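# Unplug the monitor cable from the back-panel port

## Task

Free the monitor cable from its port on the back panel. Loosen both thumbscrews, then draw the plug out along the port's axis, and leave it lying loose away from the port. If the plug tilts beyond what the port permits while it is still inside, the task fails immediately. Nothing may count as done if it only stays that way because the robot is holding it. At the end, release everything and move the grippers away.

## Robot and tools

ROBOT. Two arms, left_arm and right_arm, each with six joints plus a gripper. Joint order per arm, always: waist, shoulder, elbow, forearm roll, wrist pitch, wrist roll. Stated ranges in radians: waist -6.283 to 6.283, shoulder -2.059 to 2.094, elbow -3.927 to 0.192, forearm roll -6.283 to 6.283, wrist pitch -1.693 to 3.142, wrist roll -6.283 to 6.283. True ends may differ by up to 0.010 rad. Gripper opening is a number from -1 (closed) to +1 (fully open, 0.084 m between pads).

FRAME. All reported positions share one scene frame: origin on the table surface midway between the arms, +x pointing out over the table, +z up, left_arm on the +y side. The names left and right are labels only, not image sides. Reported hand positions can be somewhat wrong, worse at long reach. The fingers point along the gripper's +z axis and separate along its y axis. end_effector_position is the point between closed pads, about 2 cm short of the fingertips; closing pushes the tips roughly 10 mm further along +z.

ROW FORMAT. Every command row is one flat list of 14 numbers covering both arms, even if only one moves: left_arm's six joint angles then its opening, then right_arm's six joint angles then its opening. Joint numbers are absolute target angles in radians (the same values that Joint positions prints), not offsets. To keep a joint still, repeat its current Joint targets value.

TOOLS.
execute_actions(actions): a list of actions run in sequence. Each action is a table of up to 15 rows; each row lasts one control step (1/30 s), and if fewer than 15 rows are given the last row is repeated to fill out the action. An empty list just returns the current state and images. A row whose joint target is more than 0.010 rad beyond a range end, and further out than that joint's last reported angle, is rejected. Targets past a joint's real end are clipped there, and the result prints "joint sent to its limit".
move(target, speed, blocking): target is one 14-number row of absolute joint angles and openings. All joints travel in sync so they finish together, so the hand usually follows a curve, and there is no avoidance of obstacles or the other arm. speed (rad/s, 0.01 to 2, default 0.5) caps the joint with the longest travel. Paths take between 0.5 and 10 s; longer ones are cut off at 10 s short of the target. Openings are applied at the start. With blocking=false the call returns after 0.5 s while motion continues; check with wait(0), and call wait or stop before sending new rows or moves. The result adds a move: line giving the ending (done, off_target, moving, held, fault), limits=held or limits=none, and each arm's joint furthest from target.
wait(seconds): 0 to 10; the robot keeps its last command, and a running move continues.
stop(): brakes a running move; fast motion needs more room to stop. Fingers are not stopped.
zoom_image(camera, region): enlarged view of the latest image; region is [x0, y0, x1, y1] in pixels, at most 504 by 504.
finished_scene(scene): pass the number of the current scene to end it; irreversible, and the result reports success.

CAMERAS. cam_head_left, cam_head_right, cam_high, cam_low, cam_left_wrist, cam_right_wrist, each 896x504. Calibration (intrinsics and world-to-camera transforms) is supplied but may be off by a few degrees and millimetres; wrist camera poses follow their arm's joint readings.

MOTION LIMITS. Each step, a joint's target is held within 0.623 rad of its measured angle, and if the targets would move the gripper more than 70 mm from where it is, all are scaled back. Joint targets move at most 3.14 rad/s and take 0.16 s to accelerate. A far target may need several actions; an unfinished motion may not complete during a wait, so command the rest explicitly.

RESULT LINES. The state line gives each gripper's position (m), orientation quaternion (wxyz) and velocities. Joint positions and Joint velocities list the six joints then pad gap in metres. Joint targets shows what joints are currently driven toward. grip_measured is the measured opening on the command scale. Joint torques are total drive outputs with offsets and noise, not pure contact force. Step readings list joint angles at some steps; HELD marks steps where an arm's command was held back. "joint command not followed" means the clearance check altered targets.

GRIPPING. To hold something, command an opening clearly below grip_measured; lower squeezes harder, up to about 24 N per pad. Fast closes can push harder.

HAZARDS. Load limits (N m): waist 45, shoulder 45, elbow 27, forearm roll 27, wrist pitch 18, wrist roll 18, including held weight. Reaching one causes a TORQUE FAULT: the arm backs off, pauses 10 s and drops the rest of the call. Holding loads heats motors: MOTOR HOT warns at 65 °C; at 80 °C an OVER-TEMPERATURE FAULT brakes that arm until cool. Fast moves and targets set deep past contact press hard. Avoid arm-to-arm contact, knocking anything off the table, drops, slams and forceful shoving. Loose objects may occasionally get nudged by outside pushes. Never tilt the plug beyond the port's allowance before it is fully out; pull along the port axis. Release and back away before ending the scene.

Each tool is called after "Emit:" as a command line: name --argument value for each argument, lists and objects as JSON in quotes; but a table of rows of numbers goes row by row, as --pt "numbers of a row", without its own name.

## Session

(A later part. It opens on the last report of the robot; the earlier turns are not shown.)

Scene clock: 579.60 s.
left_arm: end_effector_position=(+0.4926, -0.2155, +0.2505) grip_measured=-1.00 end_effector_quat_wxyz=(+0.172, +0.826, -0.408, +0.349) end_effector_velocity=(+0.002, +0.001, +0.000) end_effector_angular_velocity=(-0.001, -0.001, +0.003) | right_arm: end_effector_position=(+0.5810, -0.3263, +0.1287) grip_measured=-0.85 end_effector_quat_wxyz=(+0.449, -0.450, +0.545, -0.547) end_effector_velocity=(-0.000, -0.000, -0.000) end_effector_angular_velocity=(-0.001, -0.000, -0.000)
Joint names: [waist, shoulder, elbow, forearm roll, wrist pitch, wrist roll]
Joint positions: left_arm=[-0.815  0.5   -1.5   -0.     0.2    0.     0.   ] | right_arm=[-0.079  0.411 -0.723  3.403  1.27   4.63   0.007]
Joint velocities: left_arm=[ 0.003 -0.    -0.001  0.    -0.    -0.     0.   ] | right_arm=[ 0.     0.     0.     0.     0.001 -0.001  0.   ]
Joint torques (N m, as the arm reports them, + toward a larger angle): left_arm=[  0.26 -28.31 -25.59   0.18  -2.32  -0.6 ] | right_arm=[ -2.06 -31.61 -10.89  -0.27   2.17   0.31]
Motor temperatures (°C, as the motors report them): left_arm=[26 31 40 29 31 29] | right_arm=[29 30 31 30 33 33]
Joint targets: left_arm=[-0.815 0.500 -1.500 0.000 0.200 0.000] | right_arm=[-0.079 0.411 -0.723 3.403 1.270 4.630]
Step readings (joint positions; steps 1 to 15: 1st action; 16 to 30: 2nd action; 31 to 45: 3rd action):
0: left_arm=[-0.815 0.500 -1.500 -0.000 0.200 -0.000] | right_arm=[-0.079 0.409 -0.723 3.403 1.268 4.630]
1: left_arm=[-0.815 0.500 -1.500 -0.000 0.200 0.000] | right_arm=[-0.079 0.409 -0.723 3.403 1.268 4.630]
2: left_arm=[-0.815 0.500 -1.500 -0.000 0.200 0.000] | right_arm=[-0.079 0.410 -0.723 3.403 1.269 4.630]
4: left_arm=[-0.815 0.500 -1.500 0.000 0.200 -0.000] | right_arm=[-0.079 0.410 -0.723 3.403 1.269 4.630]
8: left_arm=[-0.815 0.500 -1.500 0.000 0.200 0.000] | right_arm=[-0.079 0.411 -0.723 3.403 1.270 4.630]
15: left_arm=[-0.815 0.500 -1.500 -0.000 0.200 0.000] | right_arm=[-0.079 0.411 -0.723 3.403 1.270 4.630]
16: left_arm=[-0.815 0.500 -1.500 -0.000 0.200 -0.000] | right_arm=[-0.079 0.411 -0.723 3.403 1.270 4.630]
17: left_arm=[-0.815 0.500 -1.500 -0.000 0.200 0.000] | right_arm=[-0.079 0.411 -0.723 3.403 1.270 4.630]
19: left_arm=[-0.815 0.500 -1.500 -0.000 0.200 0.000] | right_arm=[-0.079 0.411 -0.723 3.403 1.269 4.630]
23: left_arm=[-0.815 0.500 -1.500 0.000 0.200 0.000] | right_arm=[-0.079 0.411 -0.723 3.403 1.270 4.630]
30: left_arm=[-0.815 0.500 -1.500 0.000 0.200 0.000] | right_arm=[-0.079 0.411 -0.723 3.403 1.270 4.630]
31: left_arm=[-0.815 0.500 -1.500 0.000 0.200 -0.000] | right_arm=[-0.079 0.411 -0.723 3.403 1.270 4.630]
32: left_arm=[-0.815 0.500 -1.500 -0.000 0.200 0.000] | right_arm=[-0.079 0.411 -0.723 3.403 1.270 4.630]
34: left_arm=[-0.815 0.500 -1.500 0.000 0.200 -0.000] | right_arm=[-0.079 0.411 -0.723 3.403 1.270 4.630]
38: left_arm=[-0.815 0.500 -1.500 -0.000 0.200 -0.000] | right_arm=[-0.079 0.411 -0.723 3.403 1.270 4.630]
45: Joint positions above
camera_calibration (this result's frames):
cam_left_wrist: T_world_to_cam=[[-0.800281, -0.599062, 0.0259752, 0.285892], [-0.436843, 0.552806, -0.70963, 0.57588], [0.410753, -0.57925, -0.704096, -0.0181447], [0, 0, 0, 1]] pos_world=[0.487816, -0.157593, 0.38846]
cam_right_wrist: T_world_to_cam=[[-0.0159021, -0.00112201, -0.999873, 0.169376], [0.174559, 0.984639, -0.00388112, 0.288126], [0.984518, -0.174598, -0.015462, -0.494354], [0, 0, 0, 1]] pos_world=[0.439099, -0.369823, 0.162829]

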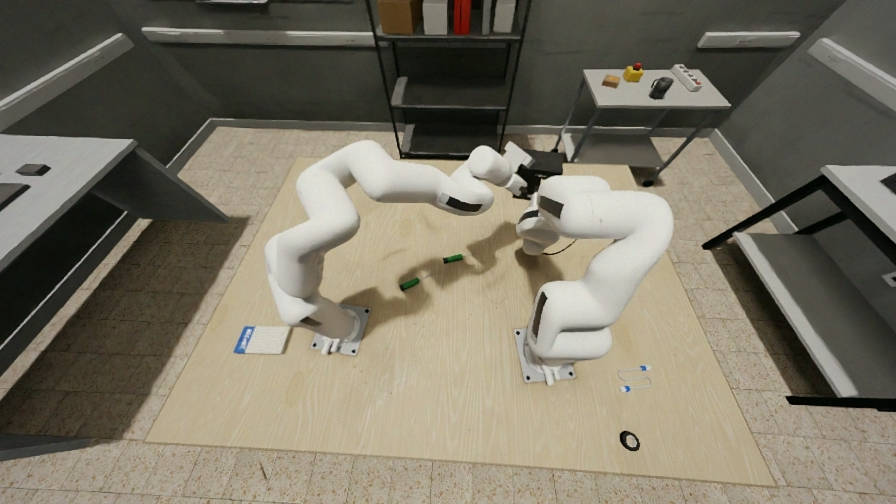

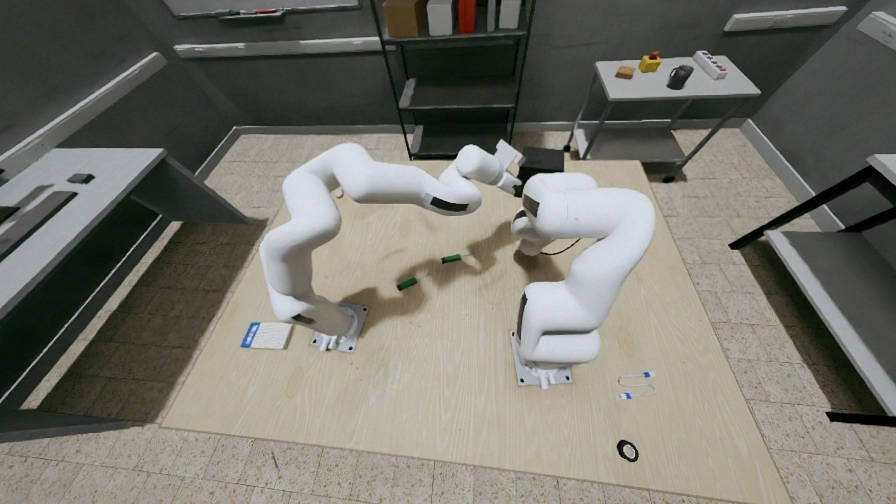

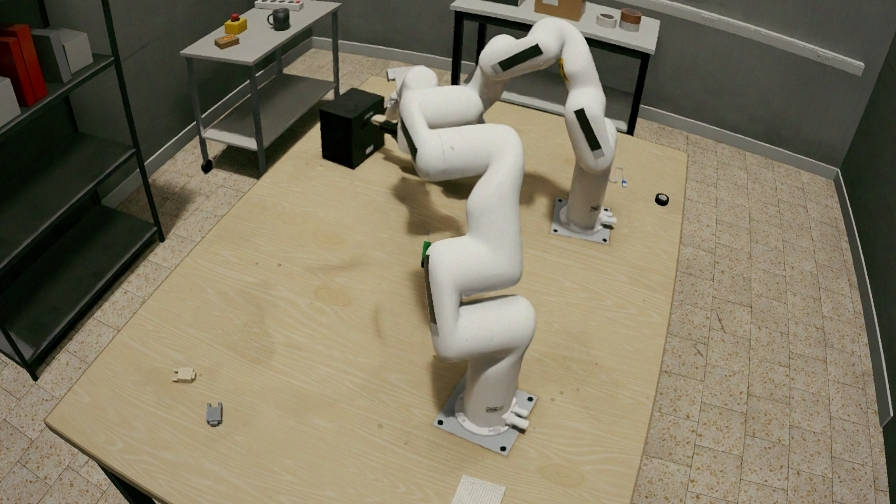

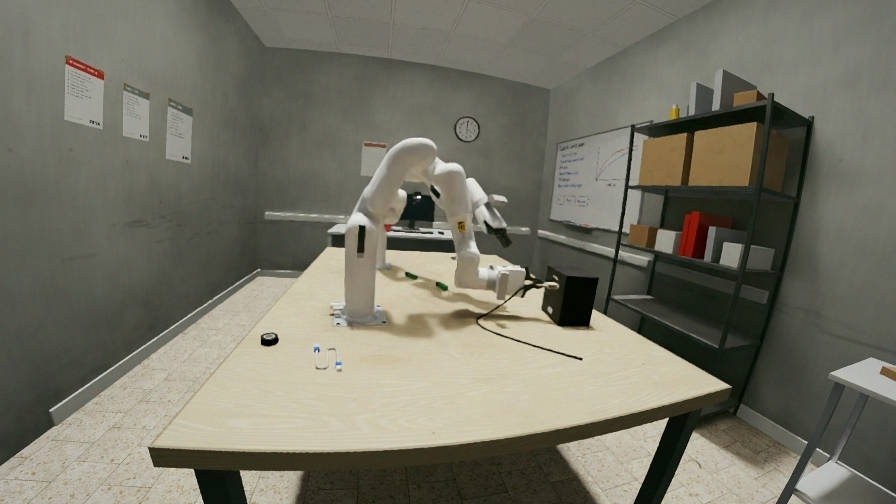

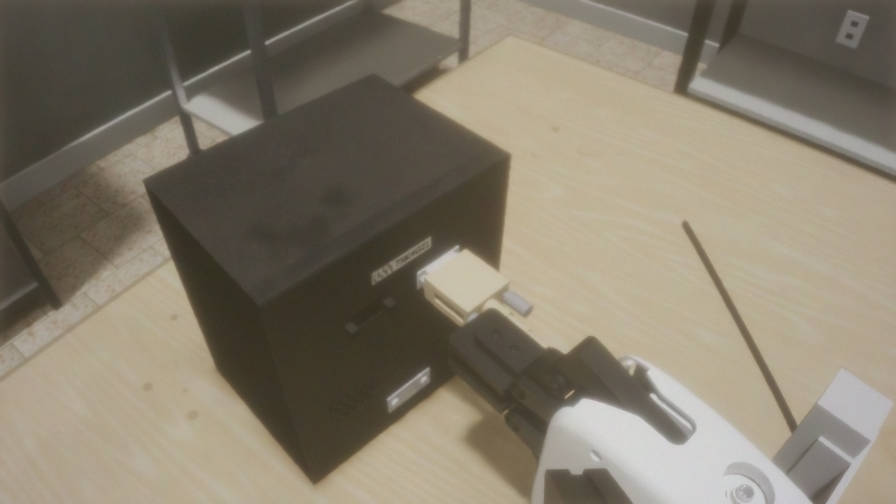

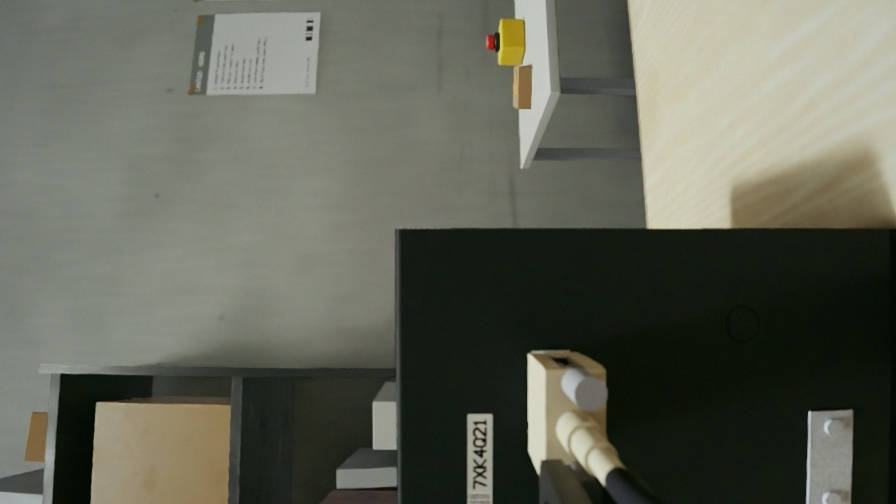

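Emit:
execute_actions --actions '[[[-0.815,0.5,-1.5,0,0.2,0,-1,-0.082,0.424,-0.726,3.4,1.281,4.13,-1]],[[-0.815,0.5,-1.5,0,0.2,0,-1,-0.082,0.424,-0.726,3.4,1.281,4.13,-0.72]],[[-0.815,0.5,-1.5,0,0.2,0,-1,-0.079,0.41,-0.723,3.403,1.269,4.63,-0.72]],[[-0.815,0.5,-1.5,0,0.2,0,-1,-0.082,0.396,-0.72,3.4,1.257,5.13,-0.72]],[[-0.815,0.5,-1.5,0,0.2,0,-1,-0.082,0.396,-0.72,3.4,1.257,5.13,-1]],[[-0.815,0.5,-1.5,0,0.2,0,-1,-0.079,0.41,-0.723,3.403,1.269,4.63,-1]],[[-0.815,0.5,-1.5,0,0.2,0,-1,-0.082,0.424,-0.726,3.4,1.281,4.13,-1]],[[-0.815,0.5,-1.5,0,0.2,0,-1,-0.082,0.424,-0.726,3.4,1.281,4.13,-0.72]],[[-0.815,0.5,-1.5,0,0.2,0,-1,-0.079,0.41,-0.723,3.403,1.269,4.63,-0.72]],[[-0.815,0.5,-1.5,0,0.2,0,-1,-0.082,0.396,-0.72,3.4,1.257,5.13,-0.72]],[[-0.815,0.5,-1.5,0,0.2,0,-1,-0.082,0.396,-0.72,3.4,1.257,5.13,-1]],[[-0.815,0.5,-1.5,0,0.2,0,-1,-0.079,0.41,-0.723,3.403,1.269,4.63,-1]],[[-0.815,0.5,-1.5,0,0.2,0,-1,-0.082,0.424,-0.726,3.4,1.281,4.13,-1]],[[-0.815,0.5,-1.5,0,0.2,0,-1,-0.082,0.424,-0.726,3.4,1.281,4.13,-0.72]],[[-0.815,0.5,-1.5,0,0.2,0,-1,-0.079,0.41,-0.723,3.403,1.269,4.63,-0.72]],[[-0.815,0.5,-1.5,0,0.2,0,-1,-0.082,0.396,-0.72,3.4,1.257,5.13,-0.72]],[[-0.815,0.5,-1.5,0,0.2,0,-1,-0.082,0.396,-0.72,3.4,1.257,5.13,-1]]]'

Emit:
execute_actions --actions '[[[-0.815,0.5,-1.5,0,0.2,0,-1,-0.079,0.41,-0.723,3.403,1.269,4.63,-1]],[[-0.815,0.5,-1.5,0,0.2,0,-1,-0.082,0.424,-0.726,3.4,1.281,4.13,-1]]]'

Scene clock: 614.53 s.
left_arm: end_effector_position=(+0.4926, -0.2155, +0.2505) grip_measured=-1.00 end_effector_quat_wxyz=(+0.172, +0.826, -0.408, +0.349) end_effector_velocity=(-0.001, -0.000, +0.000) end_effector_angular_velocity=(+0.000, -0.000, -0.002) | right_arm: end_effector_position=(+0.5811, -0.3268, +0.1332) grip_measured=-0.85 end_effector_quat_wxyz=(+0.571, -0.302, +0.639, -0.417) end_effector_velocity=(+0.000, -0.000, +0.001) end_effector_angular_velocity=(+0.002, -0.002, -0.001)
Joint names: [waist, shoulder, elbow, forearm roll, wrist pitch, wrist roll]
Joint positions: left_arm=[-0.815  0.5   -1.5    0.     0.2    0.     0.   ] | right_arm=[-0.082  0.396 -0.72   3.4    1.257  5.13   0.007]
Joint velocities: left_arm=[-0.001 -0.     0.     0.    -0.     0.001  0.   ] | right_arm=[-0.001 -0.001  0.     0.     0.001  0.002 -0.   ]
Joint torques (N m, as the arm reports them, + toward a larger angle): left_arm=[  0.89 -29.36 -25.41   0.32  -2.16  -0.9 ] | right_arm=[ -3.12 -28.48 -11.44   0.18   1.61   0.38]
Motor temperatures (°C, as the motors report them): left_arm=[26 31 40 29 31 29] | right_arm=[29 30 31 30 34 33]
Joint targets: left_arm=[-0.815 0.500 -1.500 0.000 0.200 0.000] | right_arm=[-0.082 0.396 -0.720 3.400 1.257 5.130]
Step readings (joint positions; steps 1 to 15: 1st action; 16 to 30: 2nd action; 31 to 45: 3rd action; 46 to 60: 4th action; 61 to 75: 5th action; 76 to 90: 6th action; 91 to 105: 7th action; 106 to 120: 8th action; 121 to 135: 9th action; 136 to 150: 10th action; 151 to 165: 11th action; 166 to 180: 12th action; 181 to 195: 13th action):
0: left_arm=[-0.815 0.500 -1.500 -0.000 0.200 -0.000] | right_arm=[-0.079 0.411 -0.723 3.403 1.270 4.630]
1: left_arm=[-0.815 0.500 -1.500 0.000 0.200 -0.000] | right_arm=[-0.079 0.411 -0.723 3.403 1.270 4.629]
2: left_arm=[-0.815 0.500 -1.500 -0.000 0.200 0.000] | right_arm=[-0.079 0.411 -0.723 3.403 1.270 4.623]
4: left_arm=[-0.815 0.500 -1.500 0.000 0.200 -0.000] | right_arm=[-0.079 0.412 -0.723 3.403 1.271 4.572]
8: left_arm=[-0.815 0.500 -1.500 0.000 0.200 0.000] | right_arm=[-0.080 0.419 -0.724 3.401 1.277 4.319]
15: left_arm=[-0.815 0.500 -1.500 0.000 0.200 -0.000] | right_arm=[-0.081 0.424 -0.725 3.400 1.280 4.143]
16: left_arm=[-0.815 0.500 -1.500 0.000 0.200 0.000] | right_arm=[-0.081 0.424 -0.725 3.400 1.280 4.139]
17: left_arm=[-0.815 0.500 -1.500 0.000 0.200 0.000] | right_arm=[-0.081 0.424 -0.725 3.400 1.281 4.136]
19: left_arm=[-0.815 0.500 -1.500 -0.000 0.200 0.000] | right_arm=[-0.081 0.424 -0.725 3.400 1.281 4.133]
23: left_arm=[-0.815 0.500 -1.500 -0.000 0.200 0.000] | right_arm=[-0.081 0.424 -0.725 3.400 1.281 4.131]
30: left_arm=[-0.815 0.500 -1.500 0.000 0.200 0.000] | right_arm=[-0.082 0.424 -0.726 3.400 1.281 4.130]
31: left_arm=[-0.815 0.500 -1.500 0.000 0.200 -0.000] | right_arm=[-0.082 0.424 -0.726 3.400 1.281 4.131]
32: left_arm=[-0.815 0.500 -1.500 -0.000 0.200 0.000] | right_arm=[-0.082 0.424 -0.726 3.400 1.281 4.137]
34: left_arm=[-0.815 0.500 -1.500 -0.000 0.200 0.000] | right_arm=[-0.082 0.423 -0.726 3.400 1.280 4.188]
38: left_arm=[-0.815 0.500 -1.500 -0.000 0.200 -0.000] | right_arm=[-0.081 0.414 -0.725 3.403 1.275 4.441]
45: left_arm=[-0.815 0.500 -1.500 0.000 0.200 -0.000] | right_arm=[-0.080 0.410 -0.724 3.403 1.270 4.617]
46: left_arm=[-0.815 0.500 -1.500 0.000 0.200 -0.000] | right_arm=[-0.080 0.410 -0.724 3.403 1.270 4.622]
47: left_arm=[-0.815 0.500 -1.500 0.000 0.200 -0.000] | right_arm=[-0.080 0.410 -0.724 3.403 1.270 4.631]
49: left_arm=[-0.815 0.500 -1.500 0.000 0.200 -0.000] | right_arm=[-0.080 0.408 -0.723 3.403 1.268 4.685]
53: left_arm=[-0.815 0.500 -1.500 -0.000 0.200 -0.000] | right_arm=[-0.081 0.401 -0.721 3.401 1.262 4.940]
60: left_arm=[-0.815 0.500 -1.500 0.000 0.200 -0.000] | right_arm=[-0.082 0.396 -0.720 3.400 1.257 5.117]
61: left_arm=[-0.815 0.500 -1.500 0.000 0.200 -0.000] | right_arm=[-0.082 0.396 -0.720 3.400 1.257 5.121]
62: left_arm=[-0.815 0.500 -1.500 0.000 0.200 -0.000] | right_arm=[-0.082 0.396 -0.720 3.400 1.257 5.123]
64: left_arm=[-0.815 0.500 -1.500 -0.000 0.200 0.000] | right_arm=[-0.082 0.396 -0.720 3.400 1.257 5.127]
68: left_arm=[-0.815 0.500 -1.500 0.000 0.200 -0.000] | right_arm=[-0.082 0.396 -0.720 3.400 1.257 5.129]
75: left_arm=[-0.815 0.500 -1.500 -0.000 0.200 -0.000] | right_arm=[-0.082 0.396 -0.720 3.400 1.257 5.130]
76: left_arm=[-0.815 0.500 -1.500 -0.000 0.200 0.000] | right_arm=[-0.082 0.396 -0.720 3.400 1.257 5.129]
77: left_arm=[-0.815 0.500 -1.500 0.000 0.200 -0.000] | right_arm=[-0.082 0.396 -0.720 3.400 1.257 5.123]
79: left_arm=[-0.815 0.500 -1.500 0.000 0.200 -0.000] | right_arm=[-0.081 0.398 -0.721 3.400 1.258 5.072]
83: left_arm=[-0.815 0.500 -1.500 0.000 0.200 0.000] | right_arm=[-0.080 0.405 -0.722 3.402 1.264 4.819]
90: left_arm=[-0.815 0.500 -1.500 -0.000 0.200 -0.000] | right_arm=[-0.079 0.410 -0.723 3.403 1.268 4.643]
91: left_arm=[-0.815 0.500 -1.500 0.000 0.200 -0.000] | right_arm=[-0.079 0.410 -0.723 3.403 1.268 4.638]
92: left_arm=[-0.815 0.500 -1.500 0.000 0.200 -0.000] | right_arm=[-0.079 0.410 -0.723 3.403 1.269 4.629]
94: left_arm=[-0.815 0.500 -1.500 0.000 0.200 0.000] | right_arm=[-0.079 0.412 -0.723 3.402 1.270 4.575]
98: left_arm=[-0.815 0.500 -1.500 -0.000 0.200 0.000] | right_arm=[-0.080 0.419 -0.725 3.401 1.276 4.320]
105: left_arm=[-0.815 0.500 -1.500 -0.000 0.200 -0.000] | right_arm=[-0.081 0.424 -0.726 3.400 1.280 4.143]
106: left_arm=[-0.815 0.500 -1.500 -0.000 0.200 -0.000] | right_arm=[-0.081 0.424 -0.726 3.400 1.280 4.139]
107: left_arm=[-0.815 0.500 -1.500 0.000 0.200 -0.000] | right_arm=[-0.081 0.424 -0.725 3.400 1.280 4.136]
109: left_arm=[-0.815 0.500 -1.500 -0.000 0.200 0.000] | right_arm=[-0.082 0.424 -0.725 3.400 1.281 4.133]
113: left_arm=[-0.815 0.500 -1.500 0.000 0.200 0.000] | right_arm=[-0.082 0.424 -0.725 3.400 1.281 4.131]
120: left_arm=[-0.815 0.500 -1.500 -0.000 0.200 -0.000] | right_arm=[-0.082 0.424 -0.725 3.400 1.281 4.130]
121: left_arm=[-0.815 0.500 -1.500 0.000 0.200 -0.000] | right_arm=[-0.082 0.424 -0.725 3.400 1.281 4.131]
122: left_arm=[-0.815 0.500 -1.500 0.000 0.200 -0.000] | right_arm=[-0.082 0.424 -0.725 3.400 1.281 4.137]
124: left_arm=[-0.815 0.500 -1.500 0.000 0.200 0.000] | right_arm=[-0.082 0.423 -0.725 3.401 1.280 4.188]
128: left_arm=[-0.815 0.500 -1.500 -0.000 0.200 0.000] | right_arm=[-0.081 0.415 -0.725 3.403 1.275 4.441]
135: left_arm=[-0.815 0.500 -1.500 -0.000 0.200 0.000] | right_arm=[-0.080 0.410 -0.724 3.403 1.270 4.617]
136: left_arm=[-0.815 0.500 -1.500 -0.000 0.200 -0.000] | right_arm=[-0.080 0.410 -0.724 3.403 1.270 4.622]
137: left_arm=[-0.815 0.500 -1.500 0.000 0.200 -0.000] | right_arm=[-0.079 0.410 -0.723 3.403 1.269 4.631]
139: left_arm=[-0.815 0.500 -1.500 0.000 0.200 -0.000] | right_arm=[-0.080 0.408 -0.723 3.403 1.268 4.685]
143: left_arm=[-0.815 0.500 -1.500 0.000 0.200 -0.000] | right_arm=[-0.081 0.401 -0.721 3.401 1.262 4.940]
150: left_arm=[-0.815 0.500 -1.500 -0.000 0.200 0.000] | right_arm=[-0.082 0.396 -0.720 3.400 1.257 5.117]
151: left_arm=[-0.815 0.500 -1.500 0.000 0.200 -0.000] | right_arm=[-0.082 0.396 -0.720 3.400 1.257 5.121]
152: left_arm=[-0.815 0.500 -1.500 0.000 0.200 -0.000] | right_arm=[-0.082 0.396 -0.720 3.400 1.257 5.124]
154: left_arm=[-0.815 0.500 -1.500 0.000 0.200 0.000] | right_arm=[-0.082 0.396 -0.720 3.400 1.257 5.127]
158: left_arm=[-0.815 0.500 -1.500 -0.000 0.200 -0.000] | right_arm=[-0.082 0.396 -0.720 3.400 1.257 5.129]
165: left_arm=[-0.815 0.500 -1.500 -0.000 0.200 0.000] | right_arm=[-0.082 0.396 -0.720 3.400 1.257 5.130]
166: left_arm=[-0.815 0.500 -1.500 -0.000 0.200 -0.000] | right_arm=[-0.082 0.396 -0.720 3.400 1.257 5.129]
167: left_arm=[-0.815 0.500 -1.500 0.000 0.200 -0.000] | right_arm=[-0.082 0.396 -0.720 3.400 1.257 5.123]
169: left_arm=[-0.815 0.500 -1.500 -0.000 0.200 0.000] | right_arm=[-0.081 0.398 -0.720 3.400 1.258 5.072]
173: left_arm=[-0.815 0.500 -1.500 -0.000 0.200 0.000] | right_arm=[-0.080 0.405 -0.722 3.402 1.264 4.819]
180: left_arm=[-0.815 0.500 -1.500 -0.000 0.200 0.000] | right_arm=[-0.079 0.410 -0.723 3.403 1.268 4.643]
181: left_arm=[-0.815 0.500 -1.500 -0.000 0.200 -0.000] | right_arm=[-0.079 0.410 -0.723 3.403 1.269 4.638]
182: left_arm=[-0.815 0.500 -1.500 -0.000 0.200 0.000] | right_arm=[-0.079 0.410 -0.723 3.403 1.269 4.629]
184: left_arm=[-0.815 0.500 -1.500 0.000 0.200 -0.000] | right_arm=[-0.079 0.412 -0.723 3.402 1.270 4.575]
Lines left out of this list: 22.
camera_calibration (this result's frames):
cam_left_wrist: T_world_to_cam=[[-0.800281, -0.599062, 0.0259751, 0.285892], [-0.436843, 0.552806, -0.70963, 0.57588], [0.410753, -0.57925, -0.704096, -0.0181447], [0, 0, 0, 1]] pos_world=[0.487816, -0.157593, 0.38846]
cam_right_wrist: T_world_to_cam=[[0.0745835, 0.471853, -0.878517, 0.259695], [0.150194, 0.865606, 0.477669, 0.199704], [0.985839, -0.167574, -0.00630939, -0.494171], [0, 0, 0, 1]] pos_world=[0.43781, -0.378213, 0.129636]

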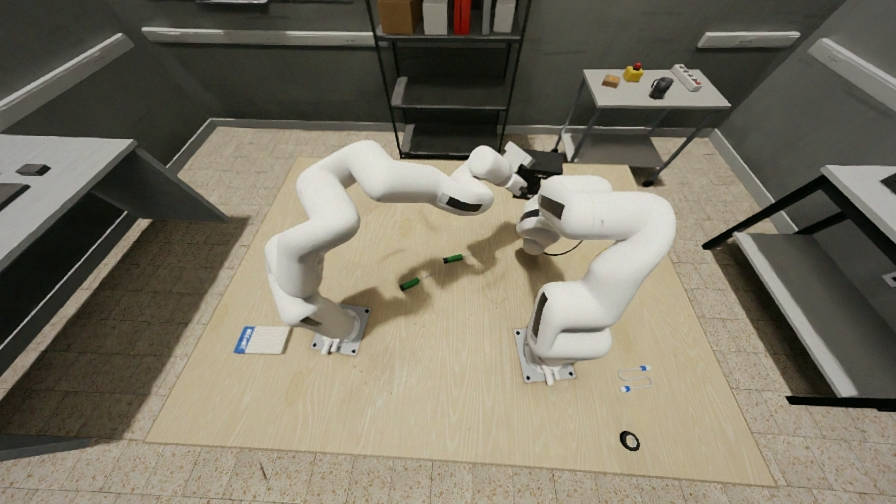

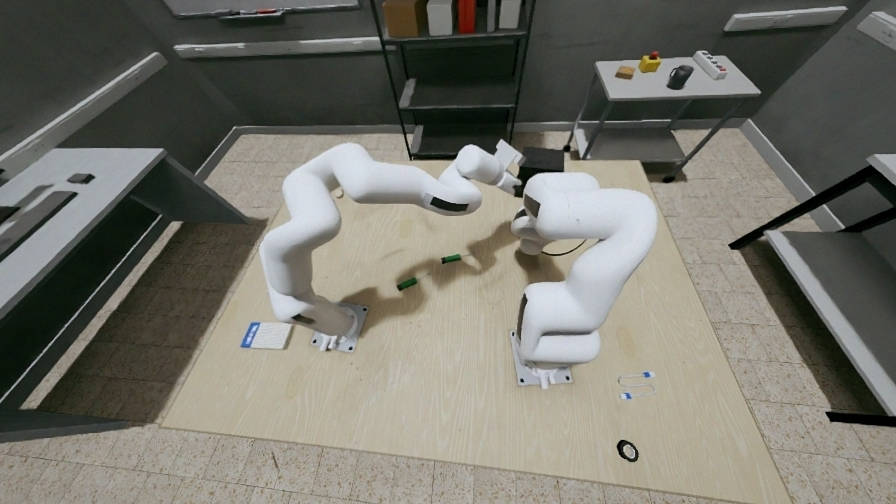

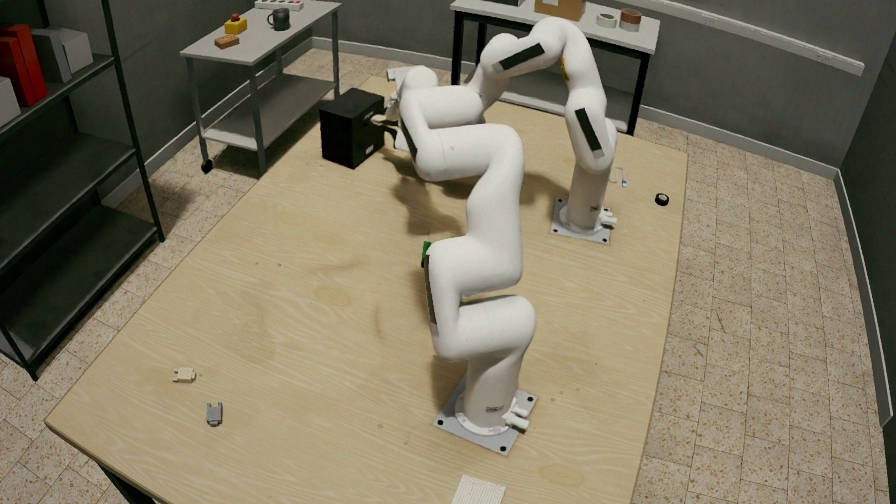

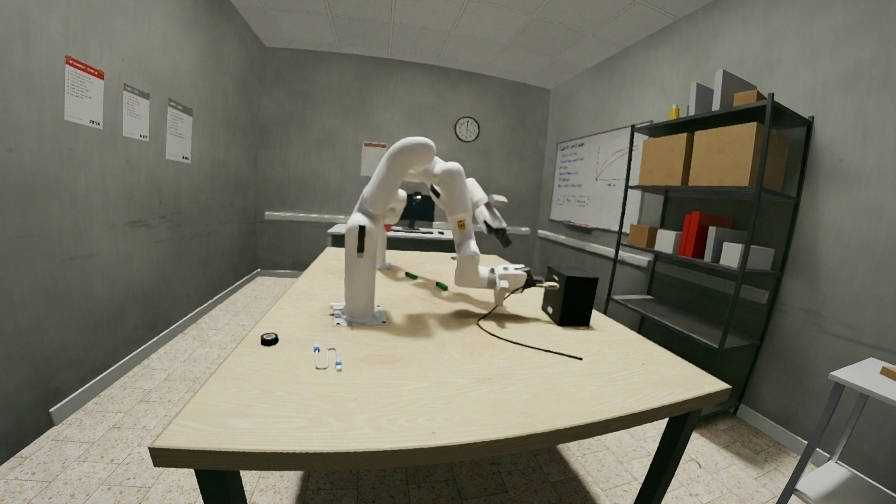

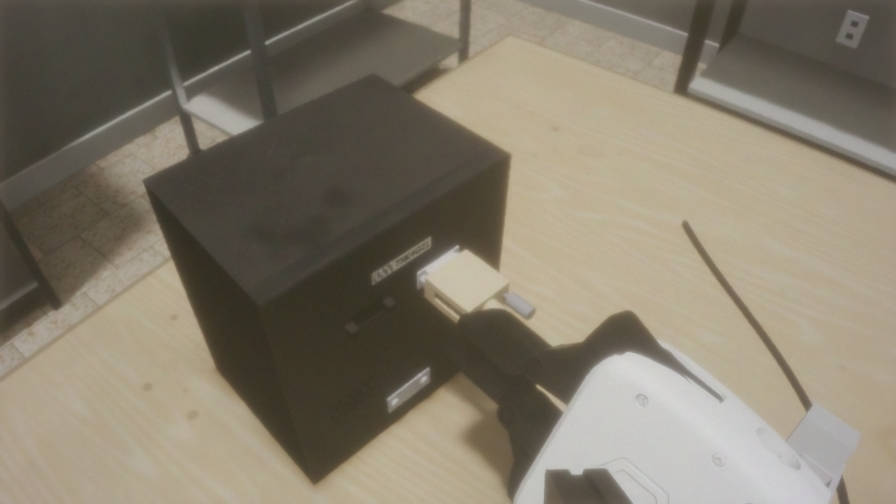

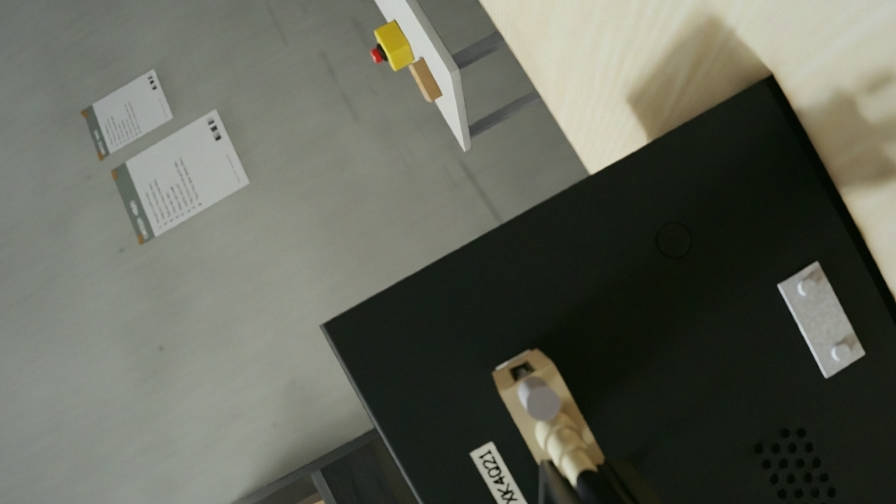

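Scene clock: 615.53 s.
left_arm: end_effector_position=(+0.4926, -0.2155, +0.2505) grip_measured=-1.00 end_effector_quat_wxyz=(+0.172, +0.826, -0.408, +0.349) end_effector_velocity=(+0.000, -0.000, +0.000) end_effector_angular_velocity=(-0.000, -0.000, -0.000) | right_arm: end_effector_position=(+0.5809, -0.3273, +0.1248) grip_measured=-0.85 end_effector_quat_wxyz=(-0.303, +0.569, -0.419, +0.639) end_effector_velocity=(+0.000, -0.001, -0.001) end_effector_angular_velocity=(-0.145, +0.028, -0.001)
Joint names: [waist, shoulder, elbow, forearm roll, wrist pitch, wrist roll]
Joint positions: left_arm=[-0.815  0.5   -1.5   -0.     0.2    0.     0.   ] | right_arm=[-0.081  0.424 -0.725  3.4    1.28   4.143  0.007]
Joint velocities: left_arm=[-0.     0.001 -0.001 -0.     0.     0.     0.   ] | right_arm=[-0.001  0.003 -0.001 -0.     0.003 -0.147  0.   ]
Joint torques (N m, as the arm reports them, + toward a larger angle): left_arm=[  0.46 -28.   -25.13  -0.02  -2.4   -0.73] | right_arm=[ -6.45 -31.1  -11.66   0.75   2.02   0.25]
Motor temperatures (°C, as the motors report them): left_arm=[26 31 40 29 31 29] | right_arm=[29 30 31 30 34 33]
Joint targets: left_arm=[-0.815 0.500 -1.500 0.000 0.200 0.000] | right_arm=[-0.082 0.424 -0.726 3.400 1.281 4.130]
Step readings (joint positions; steps 1 to 15: 1st action; 16 to 30: 2nd action):
0: left_arm=[-0.815 0.500 -1.500 0.000 0.200 0.000] | right_arm=[-0.082 0.396 -0.720 3.400 1.257 5.130]
1: left_arm=[-0.815 0.500 -1.500 0.000 0.200 0.000] | right_arm=[-0.082 0.396 -0.720 3.400 1.257 5.129]
2: left_arm=[-0.815 0.500 -1.500 0.000 0.200 -0.000] | right_arm=[-0.082 0.396 -0.720 3.400 1.257 5.123]
4: left_arm=[-0.815 0.500 -1.500 -0.000 0.200 -0.000] | right_arm=[-0.082 0.398 -0.720 3.400 1.258 5.072]
8: left_arm=[-0.815 0.500 -1.500 -0.000 0.200 -0.000] | right_arm=[-0.080 0.405 -0.722 3.402 1.264 4.819]
15: left_arm=[-0.815 0.500 -1.500 0.000 0.200 -0.000] | right_arm=[-0.079 0.410 -0.723 3.403 1.269 4.643]
16: left_arm=[-0.815 0.500 -1.500 -0.000 0.200 -0.000] | right_arm=[-0.079 0.410 -0.723 3.403 1.269 4.638]
17: left_arm=[-0.815 0.500 -1.500 -0.000 0.200 -0.000] | right_arm=[-0.079 0.410 -0.723 3.403 1.269 4.629]
19: left_arm=[-0.815 0.500 -1.500 -0.000 0.200 -0.000] | right_arm=[-0.079 0.412 -0.723 3.403 1.270 4.575]
23: left_arm=[-0.815 0.500 -1.500 -0.000 0.200 -0.000] | right_arm=[-0.080 0.419 -0.725 3.401 1.276 4.320]
30: Joint positions above
camera_calibration (this result's frames):
cam_left_wrist: T_world_to_cam=[[-0.800281, -0.599062, 0.0259752, 0.285892], [-0.436843, 0.552806, -0.709629, 0.57588], [0.410753, -0.57925, -0.704096, -0.0181447], [0, 0, 0, 1]] pos_world=[0.487816, -0.157593, 0.38846]
cam_right_wrist: T_world_to_cam=[[-0.105206, -0.462753, -0.880222, 0.051343], [0.152275, 0.8672, -0.474107, 0.322286], [0.982723, -0.183914, -0.0207688, -0.495881], [0, 0, 0, 1]] pos_world=[0.443639, -0.346927, 0.187692]

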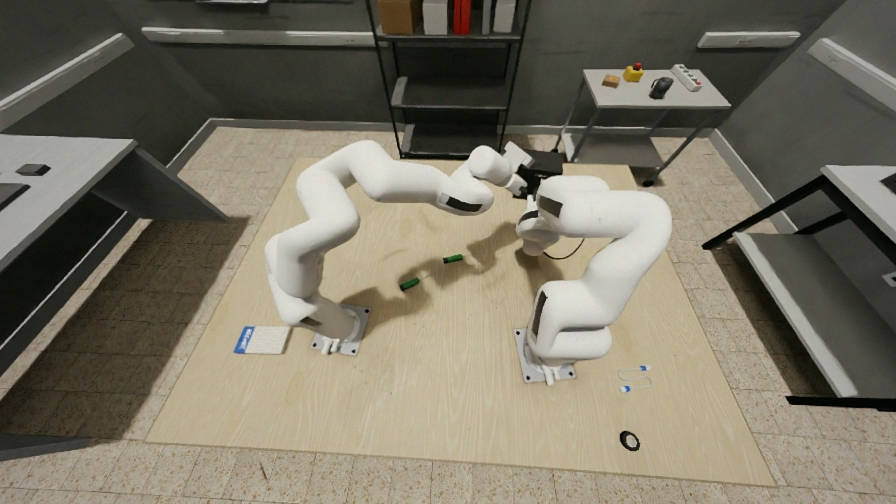

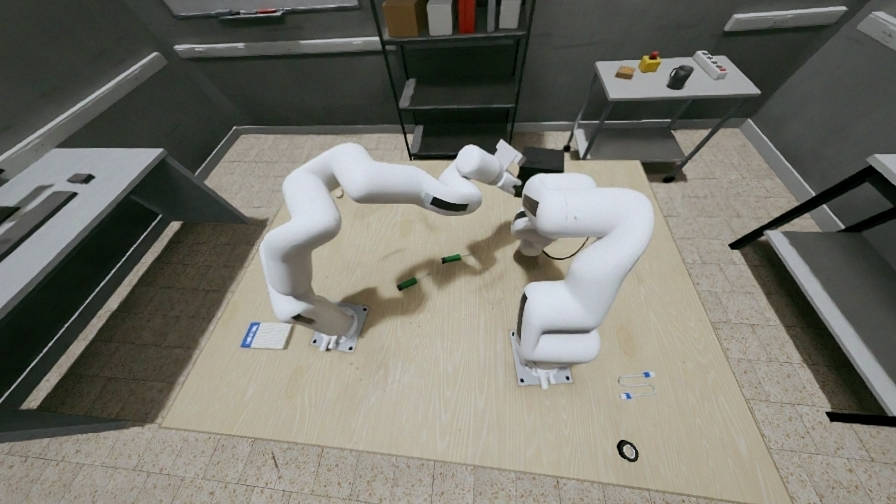

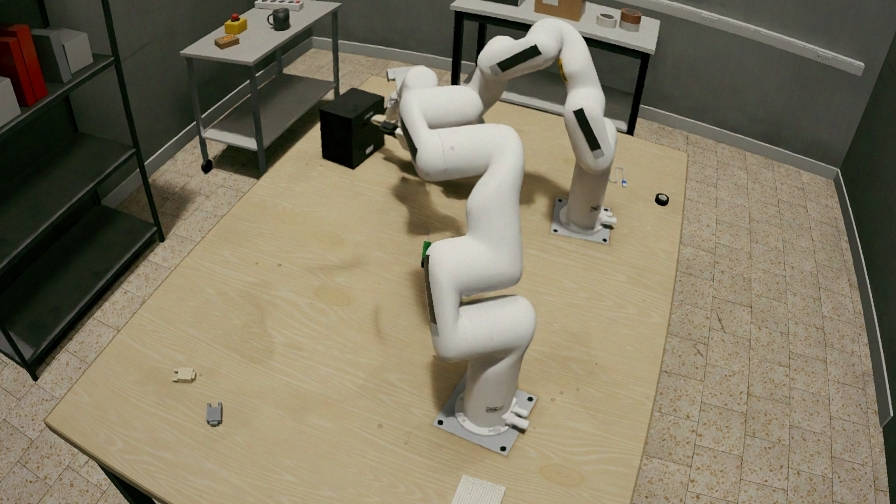

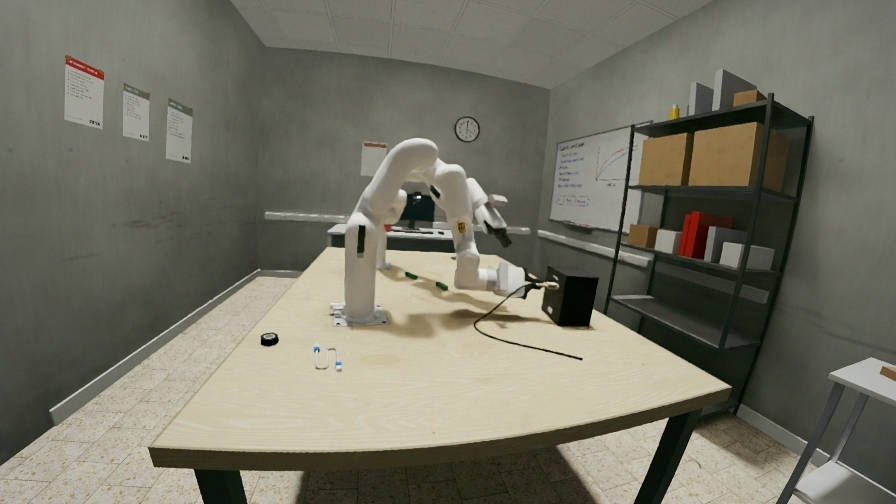

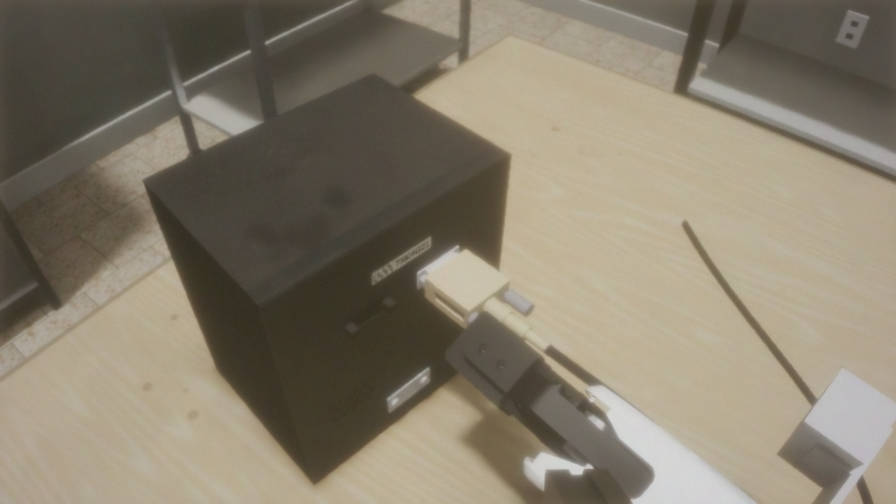

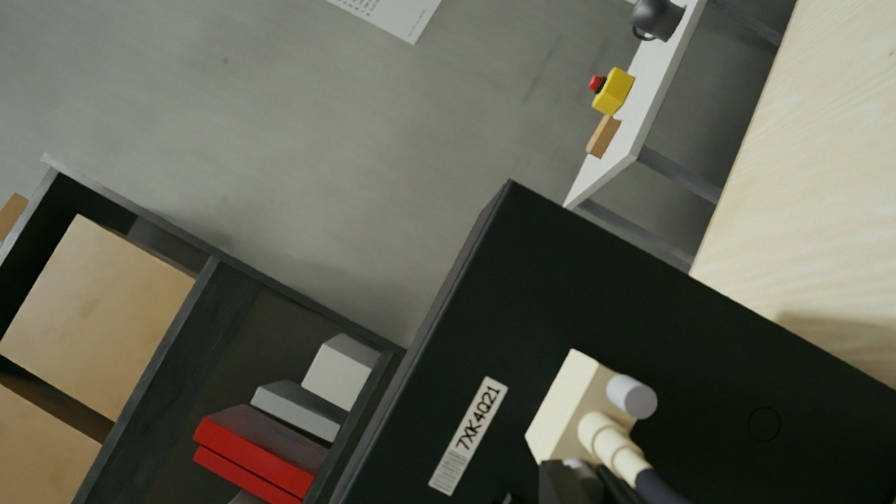

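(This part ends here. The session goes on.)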